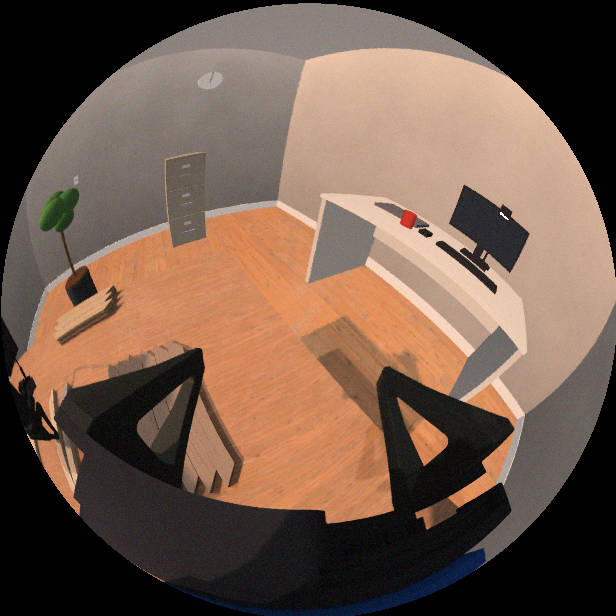

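Call:
execute_actions([
  {"rows":[[-0.765,2.312,1.9,-1.165,0,-0.62,0,-0.7,0.7,0.5,-0.1,0,0,1]]},
], pictures=false)

Call:
execute_actions([
  {"rows":[[-0.765,2.312,1.9,-1.165,0,-0.62,-0.49,-0.7,0.7,0.5,-0.1,0,0,1]],"steps":10},
], pictures=false)

Call:
execute_actions([
  {"rows":[[-0.765,2,1.7,-1.25,0,-0.62,-0.49,-0.7,0.7,0.5,-0.1,0,0,1]]},
], pictures=false)

Call:
execute_actions([
  {"rows":[[-1.46,1.3,0.95,-1.2,0,-1.35,-0.49,-0.7,0.7,0.5,-0.1,0,0,1]]},
], pictures=false)

Call:
execute_actions([
  {"rows":[[-1.46,1.36,0.79,-0.99,0,-1.35,-0.49,-0.7,0.7,0.5,-0.1,0,0,1]]},
], pictures=false)

Call:
execute_actions([
  {"rows":[[-1.46,1.43,0.79,-0.93,0,-1.35,-0.49,-0.7,0.7,0.5,-0.1,0,0,1]]},
], pictures=false)

Call:
execute_actions([
  {"rows":[[-1.46,1.43,0.79,-0.93,0,-1.35,0.1,-0.7,0.7,0.5,-0.1,0,0,1]],"steps":7},
], pictures=false)

Call:
execute_actions([
  {"rows":[[-1.46,1.4,1.05,-1.25,0,-1.35,0.1,-0.7,0.7,0.5,-0.1,0,0,1]],"steps":10},
], pictures=false)

Call:
execute_actions([
  {"rows":[[-0.886,2.12,1.96,-1.35,0,-0.46,0.4,-0.7,0.7,0.5,-0.1,0,0,1]]},
], pictures=false)

Call:
execute_actions([
  {"rows":[[-0.886,2.27,1.96,-1.22,0,-0.46,0.4,-0.7,0.7,0.5,-0.1,0,0,1]]},
], pictures=false)

Call:
execute_actions([
  {"rows":[[-0.886,2.345,1.96,-1.18,0,-0.46,0.4,-0.7,0.7,0.5,-0.1,0,0,1]]},
])

Scene clock: 54.00 s of 5550.00 s.
left_arm: end_effector_position=(+0.3545, -0.0057, +0.0190) grip_measured=-0.002 end_effector_quat_wxyz=(-0.011, +0.017, +1.000, +0.007) | right_arm: end_effector_position=(+0.2185, -0.4704, +0.2073) grip_measured=+1.000 end_effector_quat_wxyz=(+0.543, +0.266, +0.775, -0.185)
Joint positions: left_arm=[-0.77   2.318  1.899 -1.177  0.001 -0.609  0.047] | right_arm=[-0.697  0.718  0.478 -0.108  0.008  0.006  0.094]
Joint velocities: left_arm=[-0.012 -0.012 -0.002  0.022  0.007  0.037  0.   ] | right_arm=[-0.017 -0.027  0.002  0.051  0.007  0.051  0.   ]
Joint torques (N m, as the arm reports them, + toward a larger angle): left_arm=[  0.3  -12.31   6.14   0.3    0.    -0.12] | right_arm=[-0.26 -1.32  7.14  1.65 -0.11 -0.06]
Steps of this call (steps 1 to 15: the robot went on to your last target; steps 16 to 90: nothing new was sent; then 9.97 s passed at rest; steps 91 to 105: all 15 steps of this action). Readings (joint positions):
91: left_arm=[-0.783 2.265 1.899 -1.201 0.000 -0.593] | right_arm=[-0.697 0.718 0.478 -0.108 0.008 0.006]
92: left_arm=[-0.781 2.270 1.899 -1.195 0.000 -0.596] | right_arm=[-0.697 0.718 0.478 -0.108 0.008 0.006]
94: left_arm=[-0.777 2.288 1.899 -1.187 0.000 -0.601] | right_arm=[-0.697 0.718 0.478 -0.108 0.008 0.006]
98: left_arm=[-0.770 2.318 1.899 -1.181 0.000 -0.606] | right_arm=[-0.697 0.718 0.478 -0.108 0.008 0.006]
105: the state above

Scene clock: 54.33 s of 5550.00 s.
left_arm: end_effector_position=(+0.3546, -0.0059, +0.0190) grip_measured=-0.457 end_effector_quat_wxyz=(-0.010, +0.016, +1.000, +0.007) | right_arm: end_effector_position=(+0.2185, -0.4704, +0.2073) grip_measured=+1.000 end_effector_quat_wxyz=(+0.543, +0.265, +0.775, -0.185)
Joint positions: left_arm=[-0.77   2.318  1.899 -1.176  0.001 -0.61   0.025] | right_arm=[-0.697  0.718  0.478 -0.108  0.008  0.005  0.094]
Joint velocities: left_arm=[ 0.022 -0.017 -0.002 -0.022 -0.066 -0.007 -0.   ] | right_arm=[-0.002  0.007  0.002  0.007  0.022 -0.022  0.   ]
Joint torques (N m, as the arm reports them, + toward a larger angle): left_arm=[  0.27 -12.31   6.11   0.31  -0.01  -0.12] | right_arm=[-0.27 -1.33  7.14  1.64 -0.11 -0.05]
Steps of this call (steps 1 to 10: all 10 steps of this action). Readings (joint positions):
1: left_arm=[-0.770 2.318 1.899 -1.176 0.001 -0.609] | right_arm=[-0.697 0.718 0.478 -0.108 0.008 0.005]
2: left_arm=[-0.770 2.318 1.899 -1.176 0.001 -0.610] | right_arm=[-0.697 0.718 0.478 -0.108 0.008 0.005]
4: left_arm=[-0.770 2.318 1.899 -1.176 0.001 -0.610] | right_arm=[-0.697 0.718 0.478 -0.108 0.008 0.005]
8: left_arm=[-0.770 2.318 1.899 -1.176 0.001 -0.610] | right_arm=[-0.697 0.718 0.478 -0.108 0.008 0.005]
10: the state above

Scene clock: 54.83 s of 5550.00 s.
left_arm: end_effector_position=(+0.3143, +0.0243, +0.0974) grip_measured=-0.457 end_effector_quat_wxyz=(+0.016, +0.016, +1.000, -0.013) | right_arm: end_effector_position=(+0.2185, -0.4704, +0.2073) grip_measured=+1.000 end_effector_quat_wxyz=(+0.543, +0.265, +0.775, -0.185)
Joint positions: left_arm=[-0.77   1.997  1.703 -1.236  0.002 -0.61   0.025] | right_arm=[-0.697  0.718  0.478 -0.108  0.008  0.005  0.094]
Joint velocities: left_arm=[-0.002  0.125  0.002  0.007 -0.007 -0.051 -0.   ] | right_arm=[ 0.007  0.007  0.002 -0.081 -0.081 -0.051  0.   ]
Joint torques (N m, as the arm reports them, + toward a larger angle): left_arm=[ 0.28 -9.95  5.95  0.17 -0.02 -0.11] | right_arm=[-0.26 -1.3   7.14  1.65 -0.11 -0.05]
Steps of this call (steps 1 to 15: all 15 steps of this action). Readings (joint positions):
1: left_arm=[-0.770 2.288 1.857 -1.152 0.002 -0.610] | right_arm=[-0.697 0.718 0.478 -0.108 0.008 0.005]
2: left_arm=[-0.770 2.240 1.796 -1.152 0.002 -0.610] | right_arm=[-0.697 0.718 0.478 -0.108 0.008 0.005]
4: left_arm=[-0.770 2.135 1.718 -1.201 0.002 -0.610] | right_arm=[-0.697 0.718 0.478 -0.108 0.008 0.005]
8: left_arm=[-0.770 1.994 1.703 -1.235 0.002 -0.610] | right_arm=[-0.697 0.718 0.478 -0.108 0.008 0.005]
15: the state above

Scene clock: 55.33 s of 5550.00 s.
left_arm: end_effector_position=(+0.0446, +0.0589, +0.0990) grip_measured=-0.457 end_effector_quat_wxyz=(-0.008, +0.027, +1.000, -0.010) | right_arm: end_effector_position=(+0.2185, -0.4704, +0.2073) grip_measured=+1.000 end_effector_quat_wxyz=(+0.543, +0.265, +0.775, -0.185)
Joint positions: left_arm=[-1.468  1.301  0.959 -1.214  0.021 -1.288  0.025] | right_arm=[-0.697  0.718  0.478 -0.108  0.008  0.005  0.094]
Joint velocities: left_arm=[ 0.042  0.002 -0.051  0.066 -0.125 -0.388 -0.001] | right_arm=[-0.017 -0.002  0.012  0.037 -0.007 -0.037  0.   ]
Joint torques (N m, as the arm reports them, + toward a larger angle): left_arm=[ 0.35 -3.71  5.71  0.33 -0.05 -0.12] | right_arm=[-0.27 -1.32  7.14  1.65 -0.11 -0.05]
Steps of this call (steps 1 to 15: all 15 steps of this action). Readings (joint positions):
1: left_arm=[-0.783 1.974 1.664 -1.204 -0.006 -0.672] | right_arm=[-0.697 0.718 0.478 -0.108 0.008 0.005]
2: left_arm=[-0.807 1.934 1.599 -1.183 -0.012 -0.743] | right_arm=[-0.697 0.718 0.478 -0.108 0.008 0.005]
4: left_arm=[-0.895 1.831 1.469 -1.180 -0.012 -0.884] | right_arm=[-0.697 0.718 0.478 -0.108 0.008 0.005]
8: left_arm=[-1.142 1.575 1.204 -1.170 -0.003 -1.104] | right_arm=[-0.697 0.718 0.478 -0.108 0.008 0.005]
15: the state above

Scene clock: 55.83 s of 5550.00 s.
left_arm: end_effector_position=(+0.0453, +0.0643, +0.0430) grip_measured=-0.458 end_effector_quat_wxyz=(-0.008, +0.002, +1.000, +0.010) | right_arm: end_effector_position=(+0.2185, -0.4704, +0.2073) grip_measured=+1.000 end_effector_quat_wxyz=(+0.543, +0.265, +0.775, -0.185)
Joint positions: left_arm=[-1.468  1.371  0.783 -1.006  0.011 -1.338  0.025] | right_arm=[-0.697  0.718  0.478 -0.108  0.008  0.005  0.094]
Joint velocities: left_arm=[ 0.002  0.007  0.002  0.139  0.095 -0.022 -0.002] | right_arm=[ 0.002 -0.017  0.012  0.007 -0.051 -0.081  0.   ]
Joint torques (N m, as the arm reports them, + toward a larger angle): left_arm=[ 0.49 -4.64  6.47  0.27 -0.13 -0.12] | right_arm=[-0.26 -1.33  7.15  1.65 -0.11 -0.05]
Steps of this call (steps 1 to 15: all 15 steps of this action). Readings (joint positions):
1: left_arm=[-1.468 1.303 0.932 -1.177 0.018 -1.299] | right_arm=[-0.697 0.718 0.478 -0.108 0.008 0.005]
2: left_arm=[-1.468 1.308 0.891 -1.128 0.016 -1.306] | right_arm=[-0.697 0.718 0.478 -0.108 0.008 0.005]
4: left_arm=[-1.468 1.343 0.820 -1.078 0.014 -1.319] | right_arm=[-0.697 0.718 0.478 -0.108 0.008 0.005]
8: left_arm=[-1.468 1.371 0.783 -1.046 0.013 -1.331] | right_arm=[-0.697 0.718 0.478 -0.108 0.008 0.005]
15: the state above

Scene clock: 56.33 s of 5550.00 s.
left_arm: end_effector_position=(+0.0479, +0.0531, +0.0321) grip_measured=-0.458 end_effector_quat_wxyz=(-0.007, +0.001, +1.000, +0.006) | right_arm: end_effector_position=(+0.2185, -0.4704, +0.2073) grip_measured=+1.000 end_effector_quat_wxyz=(+0.543, +0.265, +0.775, -0.185)
Joint positions: left_arm=[-1.468  1.428  0.783 -0.94   0.011 -1.34   0.025] | right_arm=[-0.697  0.718  0.478 -0.108  0.008  0.005  0.094]
Joint velocities: left_arm=[-0.017 -0.012  0.007  0.051 -0.081 -0.022  0.001] | right_arm=[ 0.002 -0.002  0.002  0.007 -0.037  0.007  0.   ]
Joint torques (N m, as the arm reports them, + toward a larger angle): left_arm=[ 0.48 -4.13  6.35  0.31 -0.12 -0.12] | right_arm=[-0.25 -1.31  7.14  1.65 -0.11 -0.05]
Steps of this call (steps 1 to 15: all 15 steps of this action). Readings (joint positions):
1: left_arm=[-1.468 1.377 0.783 -1.000 0.011 -1.338] | right_arm=[-0.697 0.718 0.478 -0.108 0.008 0.005]
2: left_arm=[-1.468 1.389 0.783 -0.987 0.011 -1.338] | right_arm=[-0.697 0.718 0.478 -0.108 0.008 0.005]
4: left_arm=[-1.468 1.415 0.783 -0.967 0.011 -1.339] | right_arm=[-0.697 0.718 0.478 -0.108 0.008 0.005]
8: left_arm=[-1.468 1.428 0.783 -0.949 0.011 -1.339] | right_arm=[-0.697 0.718 0.478 -0.108 0.008 0.005]
15: the state above

Scene clock: 56.57 s of 5550.00 s.
left_arm: end_effector_position=(+0.0480, +0.0528, +0.0321) grip_measured=+0.097 end_effector_quat_wxyz=(-0.007, +0.001, +1.000, +0.005) | right_arm: end_effector_position=(+0.2185, -0.4704, +0.2073) grip_measured=+1.000 end_effector_quat_wxyz=(+0.543, +0.265, +0.775, -0.185)
Joint positions: left_arm=[-1.468  1.428  0.783 -0.939  0.011 -1.34   0.052] | right_arm=[-0.697  0.718  0.478 -0.108  0.008  0.005  0.094]
Joint velocities: left_arm=[ 0.007 -0.007 -0.017  0.095  0.022 -0.066 -0.001] | right_arm=[-0.002 -0.027  0.007  0.081  0.051 -0.022  0.   ]
Joint torques (N m, as the arm reports them, + toward a larger angle): left_arm=[ 0.5  -4.15  6.37  0.3  -0.11 -0.12] | right_arm=[-0.27 -1.31  7.14  1.65 -0.11 -0.05]
Steps of this call (steps 1 to 7: all 7 steps of this action). Readings (joint positions):
1: left_arm=[-1.468 1.428 0.783 -0.940 0.011 -1.340] | right_arm=[-0.697 0.718 0.478 -0.108 0.008 0.005]
2: left_arm=[-1.468 1.428 0.783 -0.940 0.011 -1.340] | right_arm=[-0.697 0.718 0.478 -0.108 0.008 0.005]
4: left_arm=[-1.468 1.428 0.783 -0.940 0.011 -1.340] | right_arm=[-0.697 0.718 0.478 -0.108 0.008 0.005]
7: the state above

Scene clock: 56.90 s of 5550.00 s.
left_arm: end_effector_position=(+0.0533, +0.0305, +0.1028) grip_measured=+0.097 end_effector_quat_wxyz=(-0.001, +0.000, +1.000, -0.017) | right_arm: end_effector_position=(+0.2185, -0.4704, +0.2073) grip_measured=+1.000 end_effector_quat_wxyz=(+0.543, +0.265, +0.775, -0.185)
Joint positions: left_arm=[-1.468  1.4    1.05  -1.189  0.01  -1.341  0.052] | right_arm=[-0.697  0.718  0.478 -0.108  0.008  0.005  0.094]
Joint velocities: left_arm=[-0.007 -0.012 -0.012 -0.344  0.081 -0.037 -0.001] | right_arm=[ 0.022  0.012 -0.002 -0.007 -0.022 -0.081  0.   ]
Joint torques (N m, as the arm reports them, + toward a larger angle): left_arm=[ 0.49 -4.5   6.18  0.21 -0.11 -0.11] | right_arm=[-0.26 -1.31  7.15  1.64 -0.11 -0.05]
Steps of this call (steps 1 to 10: all 10 steps of this action). Readings (joint positions):
1: left_arm=[-1.468 1.433 0.819 -0.995 0.011 -1.340] | right_arm=[-0.697 0.718 0.478 -0.108 0.008 0.005]
2: left_arm=[-1.468 1.437 0.880 -1.067 0.011 -1.341] | right_arm=[-0.697 0.718 0.478 -0.108 0.008 0.005]
4: left_arm=[-1.468 1.426 0.993 -1.120 0.011 -1.341] | right_arm=[-0.697 0.718 0.478 -0.108 0.008 0.005]
8: left_arm=[-1.468 1.400 1.050 -1.160 0.010 -1.341] | right_arm=[-0.697 0.718 0.478 -0.108 0.008 0.005]
10: the state above

Scene clock: 57.40 s of 5550.00 s.
left_arm: end_effector_position=(+0.3221, -0.0233, +0.0913) grip_measured=+0.397 end_effector_quat_wxyz=(+0.014, +0.097, +0.995, -0.009) | right_arm: end_effector_position=(+0.2185, -0.4704, +0.2073) grip_measured=+1.000 end_effector_quat_wxyz=(+0.543, +0.265, +0.775, -0.185)
Joint positions: left_arm=[-0.849  2.161  1.927 -1.304 -0.002 -0.528  0.066] | right_arm=[-0.697  0.718  0.478 -0.108  0.008  0.005  0.094]
Joint velocities: left_arm=[ 0.002 -0.276  0.232 -0.095 -0.066  0.344 -0.   ] | right_arm=[-0.007 -0.007 -0.007 -0.095  0.022  0.037  0.   ]
Joint torques (N m, as the arm reports them, + toward a larger angle): left_arm=[ -2.54 -12.65   7.81  -0.04   0.1    0.13] | right_arm=[-0.27 -1.33  7.14  1.64 -0.11 -0.05]
Steps of this call (steps 1 to 15: all 15 steps of this action). Readings (joint positions):
1: left_arm=[-1.440 1.437 1.094 -1.247 0.023 -1.256] | right_arm=[-0.697 0.718 0.478 -0.108 0.008 0.005]
2: left_arm=[-1.382 1.509 1.174 -1.300 0.026 -1.159] | right_arm=[-0.697 0.718 0.478 -0.108 0.008 0.005]
4: left_arm=[-1.259 1.669 1.335 -1.310 0.024 -0.986] | right_arm=[-0.697 0.718 0.478 -0.108 0.008 0.005]
8: left_arm=[-1.048 1.967 1.616 -1.306 0.021 -0.735] | right_arm=[-0.697 0.718 0.478 -0.108 0.008 0.005]
15: the state above

Scene clock: 57.90 s of 5550.00 s.
left_arm: end_effector_position=(+0.3249, -0.0485, +0.0449) grip_measured=+0.397 end_effector_quat_wxyz=(+0.001, +0.144, +0.990, -0.001) | right_arm: end_effector_position=(+0.2185, -0.4704, +0.2073) grip_measured=+1.000 end_effector_quat_wxyz=(+0.543, +0.265, +0.775, -0.185)
Joint positions: left_arm=[-0.887  2.292  1.959 -1.234  0.    -0.472  0.066] | right_arm=[-0.697  0.718  0.478 -0.108  0.008  0.005  0.094]
Joint velocities: left_arm=[ 0.012 -0.012 -0.007  0.007 -0.066 -0.051 -0.   ] | right_arm=[ 0.002 -0.012 -0.002 -0.051  0.007  0.051  0.   ]
Joint torques (N m, as the arm reports them, + toward a larger angle): left_arm=[  0.07 -13.37   6.27   0.38   0.     0.1 ] | right_arm=[-0.25 -1.32  7.14  1.65 -0.11 -0.05]
Steps of this call (steps 1 to 15: all 15 steps of this action). Readings (joint positions):
1: left_arm=[-0.852 2.162 1.938 -1.303 -0.002 -0.516] | right_arm=[-0.697 0.718 0.478 -0.108 0.008 0.005]
2: left_arm=[-0.857 2.171 1.951 -1.289 -0.002 -0.507] | right_arm=[-0.697 0.718 0.478 -0.108 0.008 0.005]
4: left_arm=[-0.871 2.204 1.959 -1.257 -0.002 -0.493] | right_arm=[-0.697 0.718 0.478 -0.108 0.008 0.005]
8: left_arm=[-0.887 2.279 1.959 -1.239 0.000 -0.479] | right_arm=[-0.697 0.718 0.478 -0.108 0.008 0.005]
15: the state above

Scene clock: 58.40 s of 5550.00 s.
left_arm: end_effector_position=(+0.3285, -0.0521, +0.0192) grip_measured=+0.397 end_effector_quat_wxyz=(-0.007, +0.145, +0.989, +0.004) | right_arm: end_effector_position=(+0.2185, -0.4704, +0.2073) grip_measured=+1.000 end_effector_quat_wxyz=(+0.543, +0.265, +0.775, -0.185)
Joint positions: left_arm=[-0.887  2.352  1.959 -1.193  0.001 -0.47   0.066] | right_arm=[-0.697  0.718  0.478 -0.108  0.008  0.005  0.094]
Joint velocities: left_arm=[-0.017 -0.012 -0.002  0.051 -0.007 -0.037  0.001] | right_arm=[-0.002  0.017  0.002 -0.007 -0.051 -0.022  0.   ]
Joint torques (N m, as the arm reports them, + toward a larger angle): left_arm=[  0.02 -12.64   6.18   0.34   0.     0.11] | right_arm=[-0.26 -1.32  7.14  1.65 -0.11 -0.05]
Steps of this call (steps 1 to 15: all 15 steps of this action). Readings (joint positions):
1: left_arm=[-0.887 2.296 1.959 -1.231 0.000 -0.471] | right_arm=[-0.697 0.718 0.478 -0.108 0.008 0.005]
2: left_arm=[-0.887 2.301 1.959 -1.222 0.000 -0.471] | right_arm=[-0.697 0.718 0.478 -0.108 0.008 0.005]
4: left_arm=[-0.887 2.320 1.959 -1.209 0.000 -0.471] | right_arm=[-0.697 0.718 0.478 -0.108 0.008 0.005]
8: left_arm=[-0.887 2.351 1.959 -1.199 0.000 -0.470] | right_arm=[-0.697 0.718 0.478 -0.108 0.008 0.005]
15: the state above

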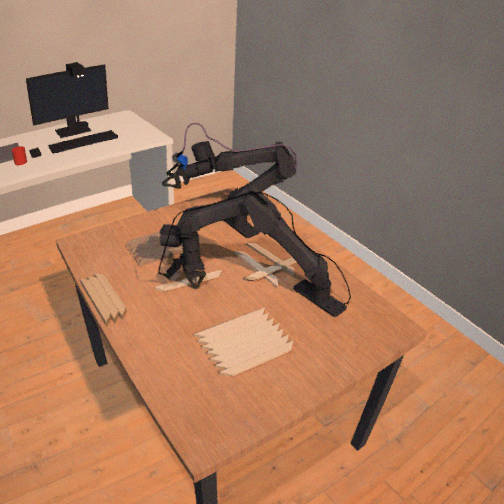

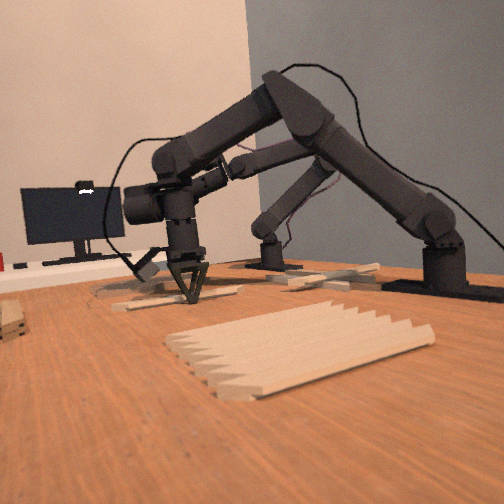

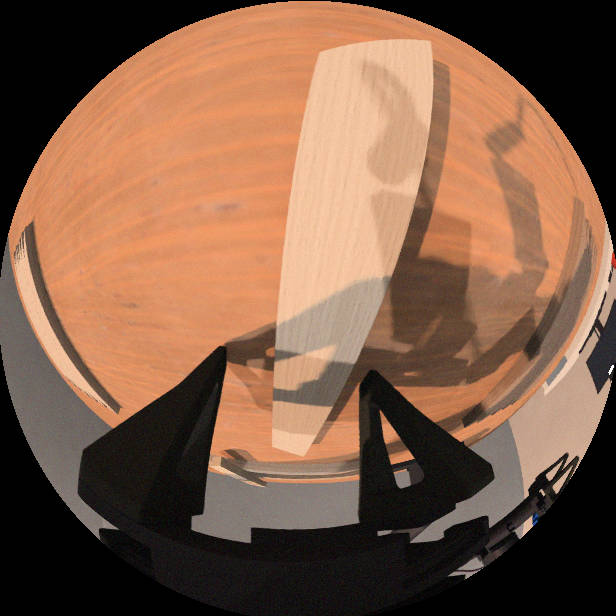

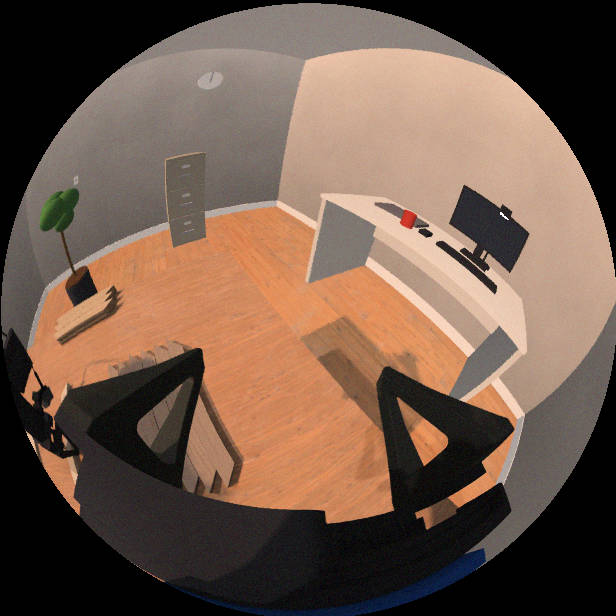

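Call:
execute_actions([
  {"rows":[[-0.886,2.345,1.96,-1.18,0,-0.48,-0.49,-0.7,0.7,0.5,-0.1,0,0,1]]},
], pictures=false)

Call:
execute_actions([
  {"rows":[[-0.886,2,1.7,-1.25,0,-0.6,-0.49,-0.7,0.7,0.5,-0.1,0,0,1]]},
], pictures=false)

Call:
execute_actions([
  {"rows":[[-1.53,1.6,1.22,-1.18,0,-1.42,-0.49,-0.7,0.7,0.5,-0.1,0,0,1]]},
], pictures=false)

Call:
execute_actions([
  {"rows":[[-1.53,1.66,1.09,-0.98,0,-1.42,-0.49,-0.7,0.7,0.5,-0.1,0,0,1]]},
], pictures=false)

Call:
execute_actions([
  {"rows":[[-1.53,1.725,1.09,-0.925,0,-1.42,-0.49,-0.7,0.7,0.5,-0.1,0,0,1]]},
], pictures=false)

Call:
execute_actions([
  {"rows":[[-1.53,1.725,1.09,-0.925,0,-1.42,0.1,-0.7,0.7,0.5,-0.1,0,0,1]],"steps":7},
], pictures=false)

Call:
execute_actions([
  {"rows":[[-1.53,1.5,1.35,-1.4,0,-1.42,0.1,-0.7,0.7,0.5,-0.1,0,0,1]]},
])

Scene clock: 64.97 s of 5550.00 s.
left_arm: end_effector_position=(+0.3287, -0.0523, +0.0192) grip_measured=-0.441 end_effector_quat_wxyz=(-0.006, +0.144, +0.990, +0.004) | right_arm: end_effector_position=(+0.2185, -0.4704, +0.2073) grip_measured=+1.000 end_effector_quat_wxyz=(+0.543, +0.265, +0.775, -0.185)
Joint positions: left_arm=[-0.887  2.352  1.959 -1.192  0.001 -0.471  0.026] | right_arm=[-0.697  0.718  0.478 -0.108  0.008  0.005  0.094]
Joint velocities: left_arm=[ 0.017 -0.007  0.012 -0.022 -0.022  0.037  0.   ] | right_arm=[ 0.002  0.017  0.002 -0.022 -0.022  0.007  0.   ]
Joint torques (N m, as the arm reports them, + toward a larger angle): left_arm=[  0.   -12.62   6.19   0.33  -0.02  -0.11] | right_arm=[-0.26 -1.32  7.14  1.64 -0.11 -0.05]
Steps of this call (steps 1 to 15: the robot went on to your last target; steps 16 to 90: nothing new was sent; then 3.07 s passed at rest; steps 91 to 105: all 15 steps of this action). Readings (joint positions):
91: left_arm=[-0.887 2.352 1.959 -1.192 0.001 -0.470] | right_arm=[-0.697 0.718 0.478 -0.108 0.008 0.005]
92: left_arm=[-0.887 2.352 1.959 -1.192 0.001 -0.470] | right_arm=[-0.697 0.718 0.478 -0.108 0.008 0.005]
94: left_arm=[-0.887 2.352 1.959 -1.192 0.001 -0.471] | right_arm=[-0.697 0.718 0.478 -0.108 0.008 0.005]
98: left_arm=[-0.887 2.352 1.959 -1.192 0.001 -0.471] | right_arm=[-0.697 0.718 0.478 -0.108 0.008 0.005]
105: the state above

Scene clock: 65.47 s of 5550.00 s.
left_arm: end_effector_position=(+0.2837, -0.0095, +0.0979) grip_measured=-0.441 end_effector_quat_wxyz=(+0.013, +0.087, +0.996, -0.011) | right_arm: end_effector_position=(+0.2185, -0.4704, +0.2073) grip_measured=+1.000 end_effector_quat_wxyz=(+0.543, +0.265, +0.775, -0.185)
Joint positions: left_arm=[-0.887  1.997  1.705 -1.245  0.001 -0.585  0.026] | right_arm=[-0.697  0.718  0.478 -0.108  0.008  0.005  0.094]
Joint velocities: left_arm=[-0.012  0.105  0.007 -0.007 -0.051 -0.066  0.   ] | right_arm=[-0.007 -0.002 -0.012  0.007 -0.051  0.007  0.   ]
Joint torques (N m, as the arm reports them, + toward a larger angle): left_arm=[ 0.01 -9.97  5.76  0.25 -0.02 -0.11] | right_arm=[-0.27 -1.32  7.15  1.65 -0.11 -0.05]
Steps of this call (steps 1 to 15: all 15 steps of this action). Readings (joint positions):
1: left_arm=[-0.887 2.318 1.908 -1.162 0.001 -0.486] | right_arm=[-0.697 0.718 0.478 -0.108 0.008 0.005]
2: left_arm=[-0.887 2.261 1.833 -1.154 0.001 -0.504] | right_arm=[-0.697 0.718 0.478 -0.108 0.008 0.005]
4: left_arm=[-0.887 2.146 1.732 -1.204 0.001 -0.532] | right_arm=[-0.697 0.718 0.478 -0.108 0.008 0.005]
8: left_arm=[-0.887 1.998 1.705 -1.245 0.001 -0.567] | right_arm=[-0.697 0.718 0.478 -0.108 0.008 0.005]
15: the state above

Scene clock: 65.97 s of 5550.00 s.
left_arm: end_effector_position=(+0.0393, -0.0211, +0.0981) grip_measured=-0.441 end_effector_quat_wxyz=(-0.010, +0.034, +0.999, -0.004) | right_arm: end_effector_position=(+0.2185, -0.4704, +0.2073) grip_measured=+1.000 end_effector_quat_wxyz=(+0.543, +0.265, +0.775, -0.185)
Joint positions: left_arm=[-1.551  1.613  1.23  -1.183  0.021 -1.357  0.026] | right_arm=[-0.697  0.718  0.478 -0.108  0.008  0.005  0.094]
Joint velocities: left_arm=[ 0.168  0.002 -0.027  0.037 -0.037 -0.359 -0.   ] | right_arm=[-0.032  0.012  0.012 -0.051 -0.051  0.007  0.   ]
Joint torques (N m, as the arm reports them, + toward a larger angle): left_arm=[ 0.7  -7.26  5.38  0.27 -0.15 -0.11] | right_arm=[-0.26 -1.32  7.15  1.65 -0.11 -0.05]
Steps of this call (steps 1 to 15: all 15 steps of this action). Readings (joint positions):
1: left_arm=[-0.900 1.974 1.665 -1.210 -0.006 -0.648] | right_arm=[-0.697 0.718 0.478 -0.108 0.008 0.005]
2: left_arm=[-0.926 1.932 1.598 -1.184 -0.012 -0.721] | right_arm=[-0.697 0.718 0.478 -0.108 0.008 0.005]
4: left_arm=[-1.016 1.826 1.464 -1.177 -0.012 -0.865] | right_arm=[-0.697 0.718 0.478 -0.108 0.008 0.005]
8: left_arm=[-1.289 1.635 1.259 -1.185 -0.005 -1.163] | right_arm=[-0.697 0.718 0.478 -0.108 0.008 0.005]
15: the state above

Scene clock: 66.47 s of 5550.00 s.
left_arm: end_effector_position=(+0.0449, -0.0193, +0.0465) grip_measured=-0.441 end_effector_quat_wxyz=(-0.007, +0.001, +1.000, +0.006) | right_arm: end_effector_position=(+0.2185, -0.4704, +0.2073) grip_measured=+1.000 end_effector_quat_wxyz=(+0.543, +0.265, +0.775, -0.185)
Joint positions: left_arm=[-1.536  1.675  1.086 -0.995  0.012 -1.408  0.026] | right_arm=[-0.697  0.718  0.478 -0.108  0.008  0.005  0.094]
Joint velocities: left_arm=[-0.007  0.007  0.002  0.022  0.022  0.022 -0.001] | right_arm=[ 0.022 -0.007 -0.012 -0.037 -0.007 -0.066  0.   ]
Joint torques (N m, as the arm reports them, + toward a larger angle): left_arm=[ 0.34 -7.64  6.17  0.31 -0.12 -0.12] | right_arm=[-0.27 -1.31  7.14  1.65 -0.11 -0.05]
Steps of this call (steps 1 to 15: all 15 steps of this action). Readings (joint positions):
1: left_arm=[-1.545 1.612 1.207 -1.151 0.019 -1.368] | right_arm=[-0.697 0.718 0.478 -0.108 0.008 0.005]
2: left_arm=[-1.541 1.614 1.175 -1.109 0.017 -1.376] | right_arm=[-0.697 0.718 0.478 -0.108 0.008 0.005]
4: left_arm=[-1.536 1.640 1.120 -1.064 0.013 -1.388] | right_arm=[-0.697 0.718 0.478 -0.108 0.008 0.005]
8: left_arm=[-1.536 1.675 1.086 -1.029 0.013 -1.401] | right_arm=[-0.697 0.718 0.478 -0.108 0.008 0.005]
15: the state above

Scene clock: 66.97 s of 5550.00 s.
left_arm: end_effector_position=(+0.0467, -0.0302, +0.0328) grip_measured=-0.441 end_effector_quat_wxyz=(-0.006, +0.000, +1.000, +0.001) | right_arm: end_effector_position=(+0.2185, -0.4704, +0.2073) grip_measured=+1.000 end_effector_quat_wxyz=(+0.543, +0.265, +0.775, -0.185)
Joint positions: left_arm=[-1.536  1.726  1.086 -0.935  0.012 -1.409  0.026] | right_arm=[-0.697  0.718  0.478 -0.108  0.008  0.005  0.094]
Joint velocities: left_arm=[ 0.002 -0.012 -0.002 -0.022 -0.022 -0.022  0.001] | right_arm=[ 0.012 -0.027 -0.002 -0.022 -0.037  0.051  0.   ]
Joint torques (N m, as the arm reports them, + toward a larger angle): left_arm=[ 0.38 -7.    6.06  0.32 -0.12 -0.12] | right_arm=[-0.26 -1.33  7.15  1.65 -0.11 -0.05]
Steps of this call (steps 1 to 15: all 15 steps of this action). Readings (joint positions):
1: left_arm=[-1.536 1.679 1.086 -0.990 0.012 -1.408] | right_arm=[-0.697 0.718 0.478 -0.108 0.008 0.005]
2: left_arm=[-1.536 1.687 1.086 -0.978 0.012 -1.408] | right_arm=[-0.697 0.718 0.478 -0.108 0.008 0.005]
4: left_arm=[-1.536 1.709 1.086 -0.959 0.012 -1.409] | right_arm=[-0.697 0.718 0.478 -0.108 0.008 0.005]
8: left_arm=[-1.536 1.726 1.086 -0.943 0.012 -1.409] | right_arm=[-0.697 0.718 0.478 -0.108 0.008 0.005]
15: the state above

Scene clock: 67.20 s of 5550.00 s.
left_arm: end_effector_position=(+0.0469, -0.0304, +0.0328) grip_measured=+0.097 end_effector_quat_wxyz=(-0.006, -0.000, +1.000, +0.001) | right_arm: end_effector_position=(+0.2185, -0.4704, +0.2073) grip_measured=+1.000 end_effector_quat_wxyz=(+0.543, +0.265, +0.775, -0.185)
Joint positions: left_arm=[-1.536  1.726  1.086 -0.934  0.012 -1.41   0.052] | right_arm=[-0.697  0.718  0.478 -0.108  0.008  0.005  0.094]
Joint velocities: left_arm=[-0.002  0.002  0.012 -0.007 -0.037  0.051  0.   ] | right_arm=[ 0.002  0.012  0.002  0.051  0.007 -0.022  0.   ]
Joint torques (N m, as the arm reports them, + toward a larger angle): left_arm=[ 0.36 -7.03  6.08  0.32 -0.13 -0.12] | right_arm=[-0.26 -1.31  7.16  1.65 -0.11 -0.05]
Steps of this call (steps 1 to 7: all 7 steps of this action). Readings (joint positions):
1: left_arm=[-1.536 1.726 1.086 -0.935 0.012 -1.409] | right_arm=[-0.697 0.718 0.478 -0.108 0.008 0.005]
2: left_arm=[-1.536 1.726 1.086 -0.934 0.012 -1.409] | right_arm=[-0.697 0.718 0.478 -0.108 0.008 0.005]
4: left_arm=[-1.536 1.726 1.086 -0.934 0.012 -1.410] | right_arm=[-0.697 0.718 0.478 -0.108 0.008 0.005]
7: the state above

Scene clock: 67.70 s of 5550.00 s.
left_arm: end_effector_position=(+0.0432, -0.0070, +0.1595) grip_measured=+0.097 end_effector_quat_wxyz=(+0.001, -0.001, +0.999, -0.038) | right_arm: end_effector_position=(+0.2185, -0.4704, +0.2073) grip_measured=+1.000 end_effector_quat_wxyz=(+0.543, +0.265, +0.775, -0.185)
Joint positions: left_arm=[-1.536  1.492  1.353 -1.357  0.011 -1.411  0.052] | right_arm=[-0.697  0.718  0.478 -0.108  0.008  0.005  0.094]
Joint velocities: left_arm=[ 0.017  0.081  0.002 -0.168 -0.081 -0.022 -0.001] | right_arm=[ 0.002 -0.007 -0.007 -0.037  0.051 -0.081  0.   ]
Joint torques (N m, as the arm reports them, + toward a larger angle): left_arm=[ 0.37 -5.15  6.02  0.2  -0.11 -0.11] | right_arm=[-0.26 -1.32  7.14  1.65 -0.11 -0.05]
Steps of this call (steps 1 to 15: all 15 steps of this action). Readings (joint positions):
1: left_arm=[-1.536 1.720 1.105 -0.971 0.012 -1.410] | right_arm=[-0.697 0.718 0.478 -0.108 0.008 0.005]
2: left_arm=[-1.536 1.707 1.134 -1.027 0.012 -1.410] | right_arm=[-0.697 0.718 0.478 -0.108 0.008 0.005]
4: left_arm=[-1.536 1.650 1.209 -1.114 0.012 -1.410] | right_arm=[-0.697 0.718 0.478 -0.108 0.008 0.005]
8: left_arm=[-1.536 1.513 1.336 -1.248 0.011 -1.410] | right_arm=[-0.697 0.718 0.478 -0.108 0.008 0.005]
15: the state above

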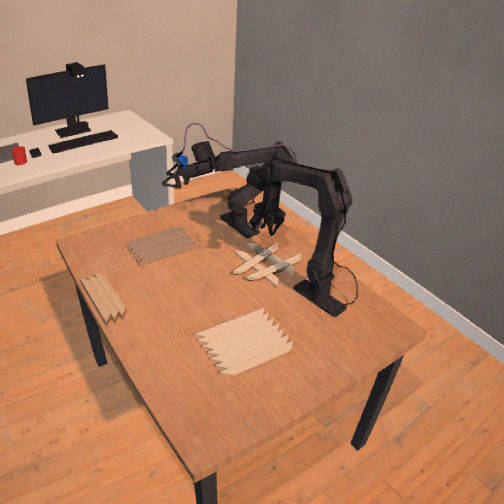

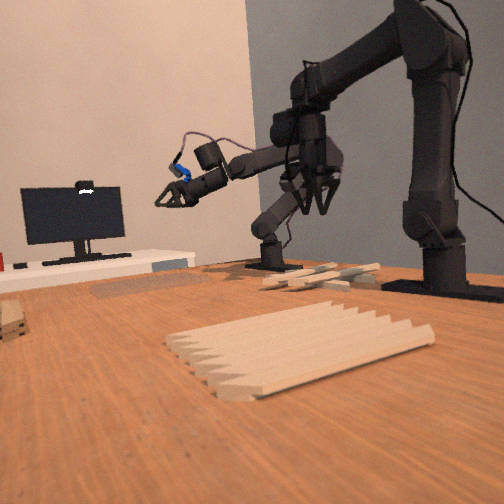

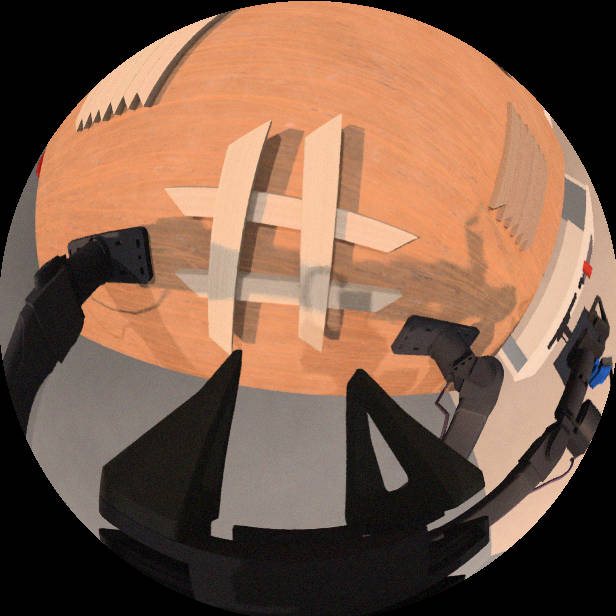

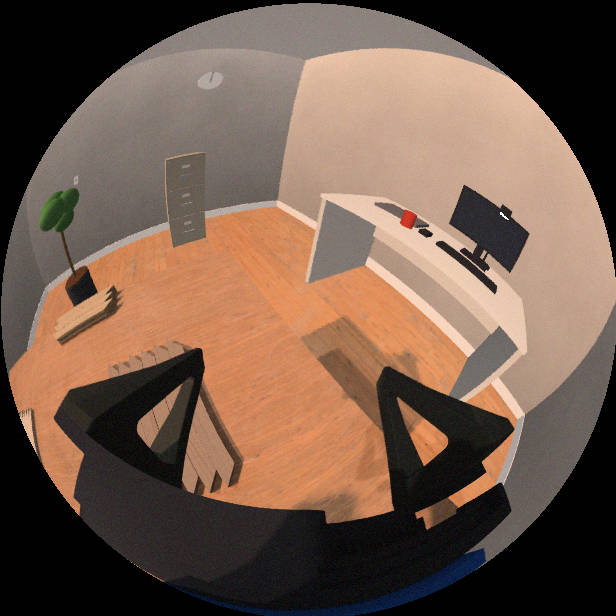

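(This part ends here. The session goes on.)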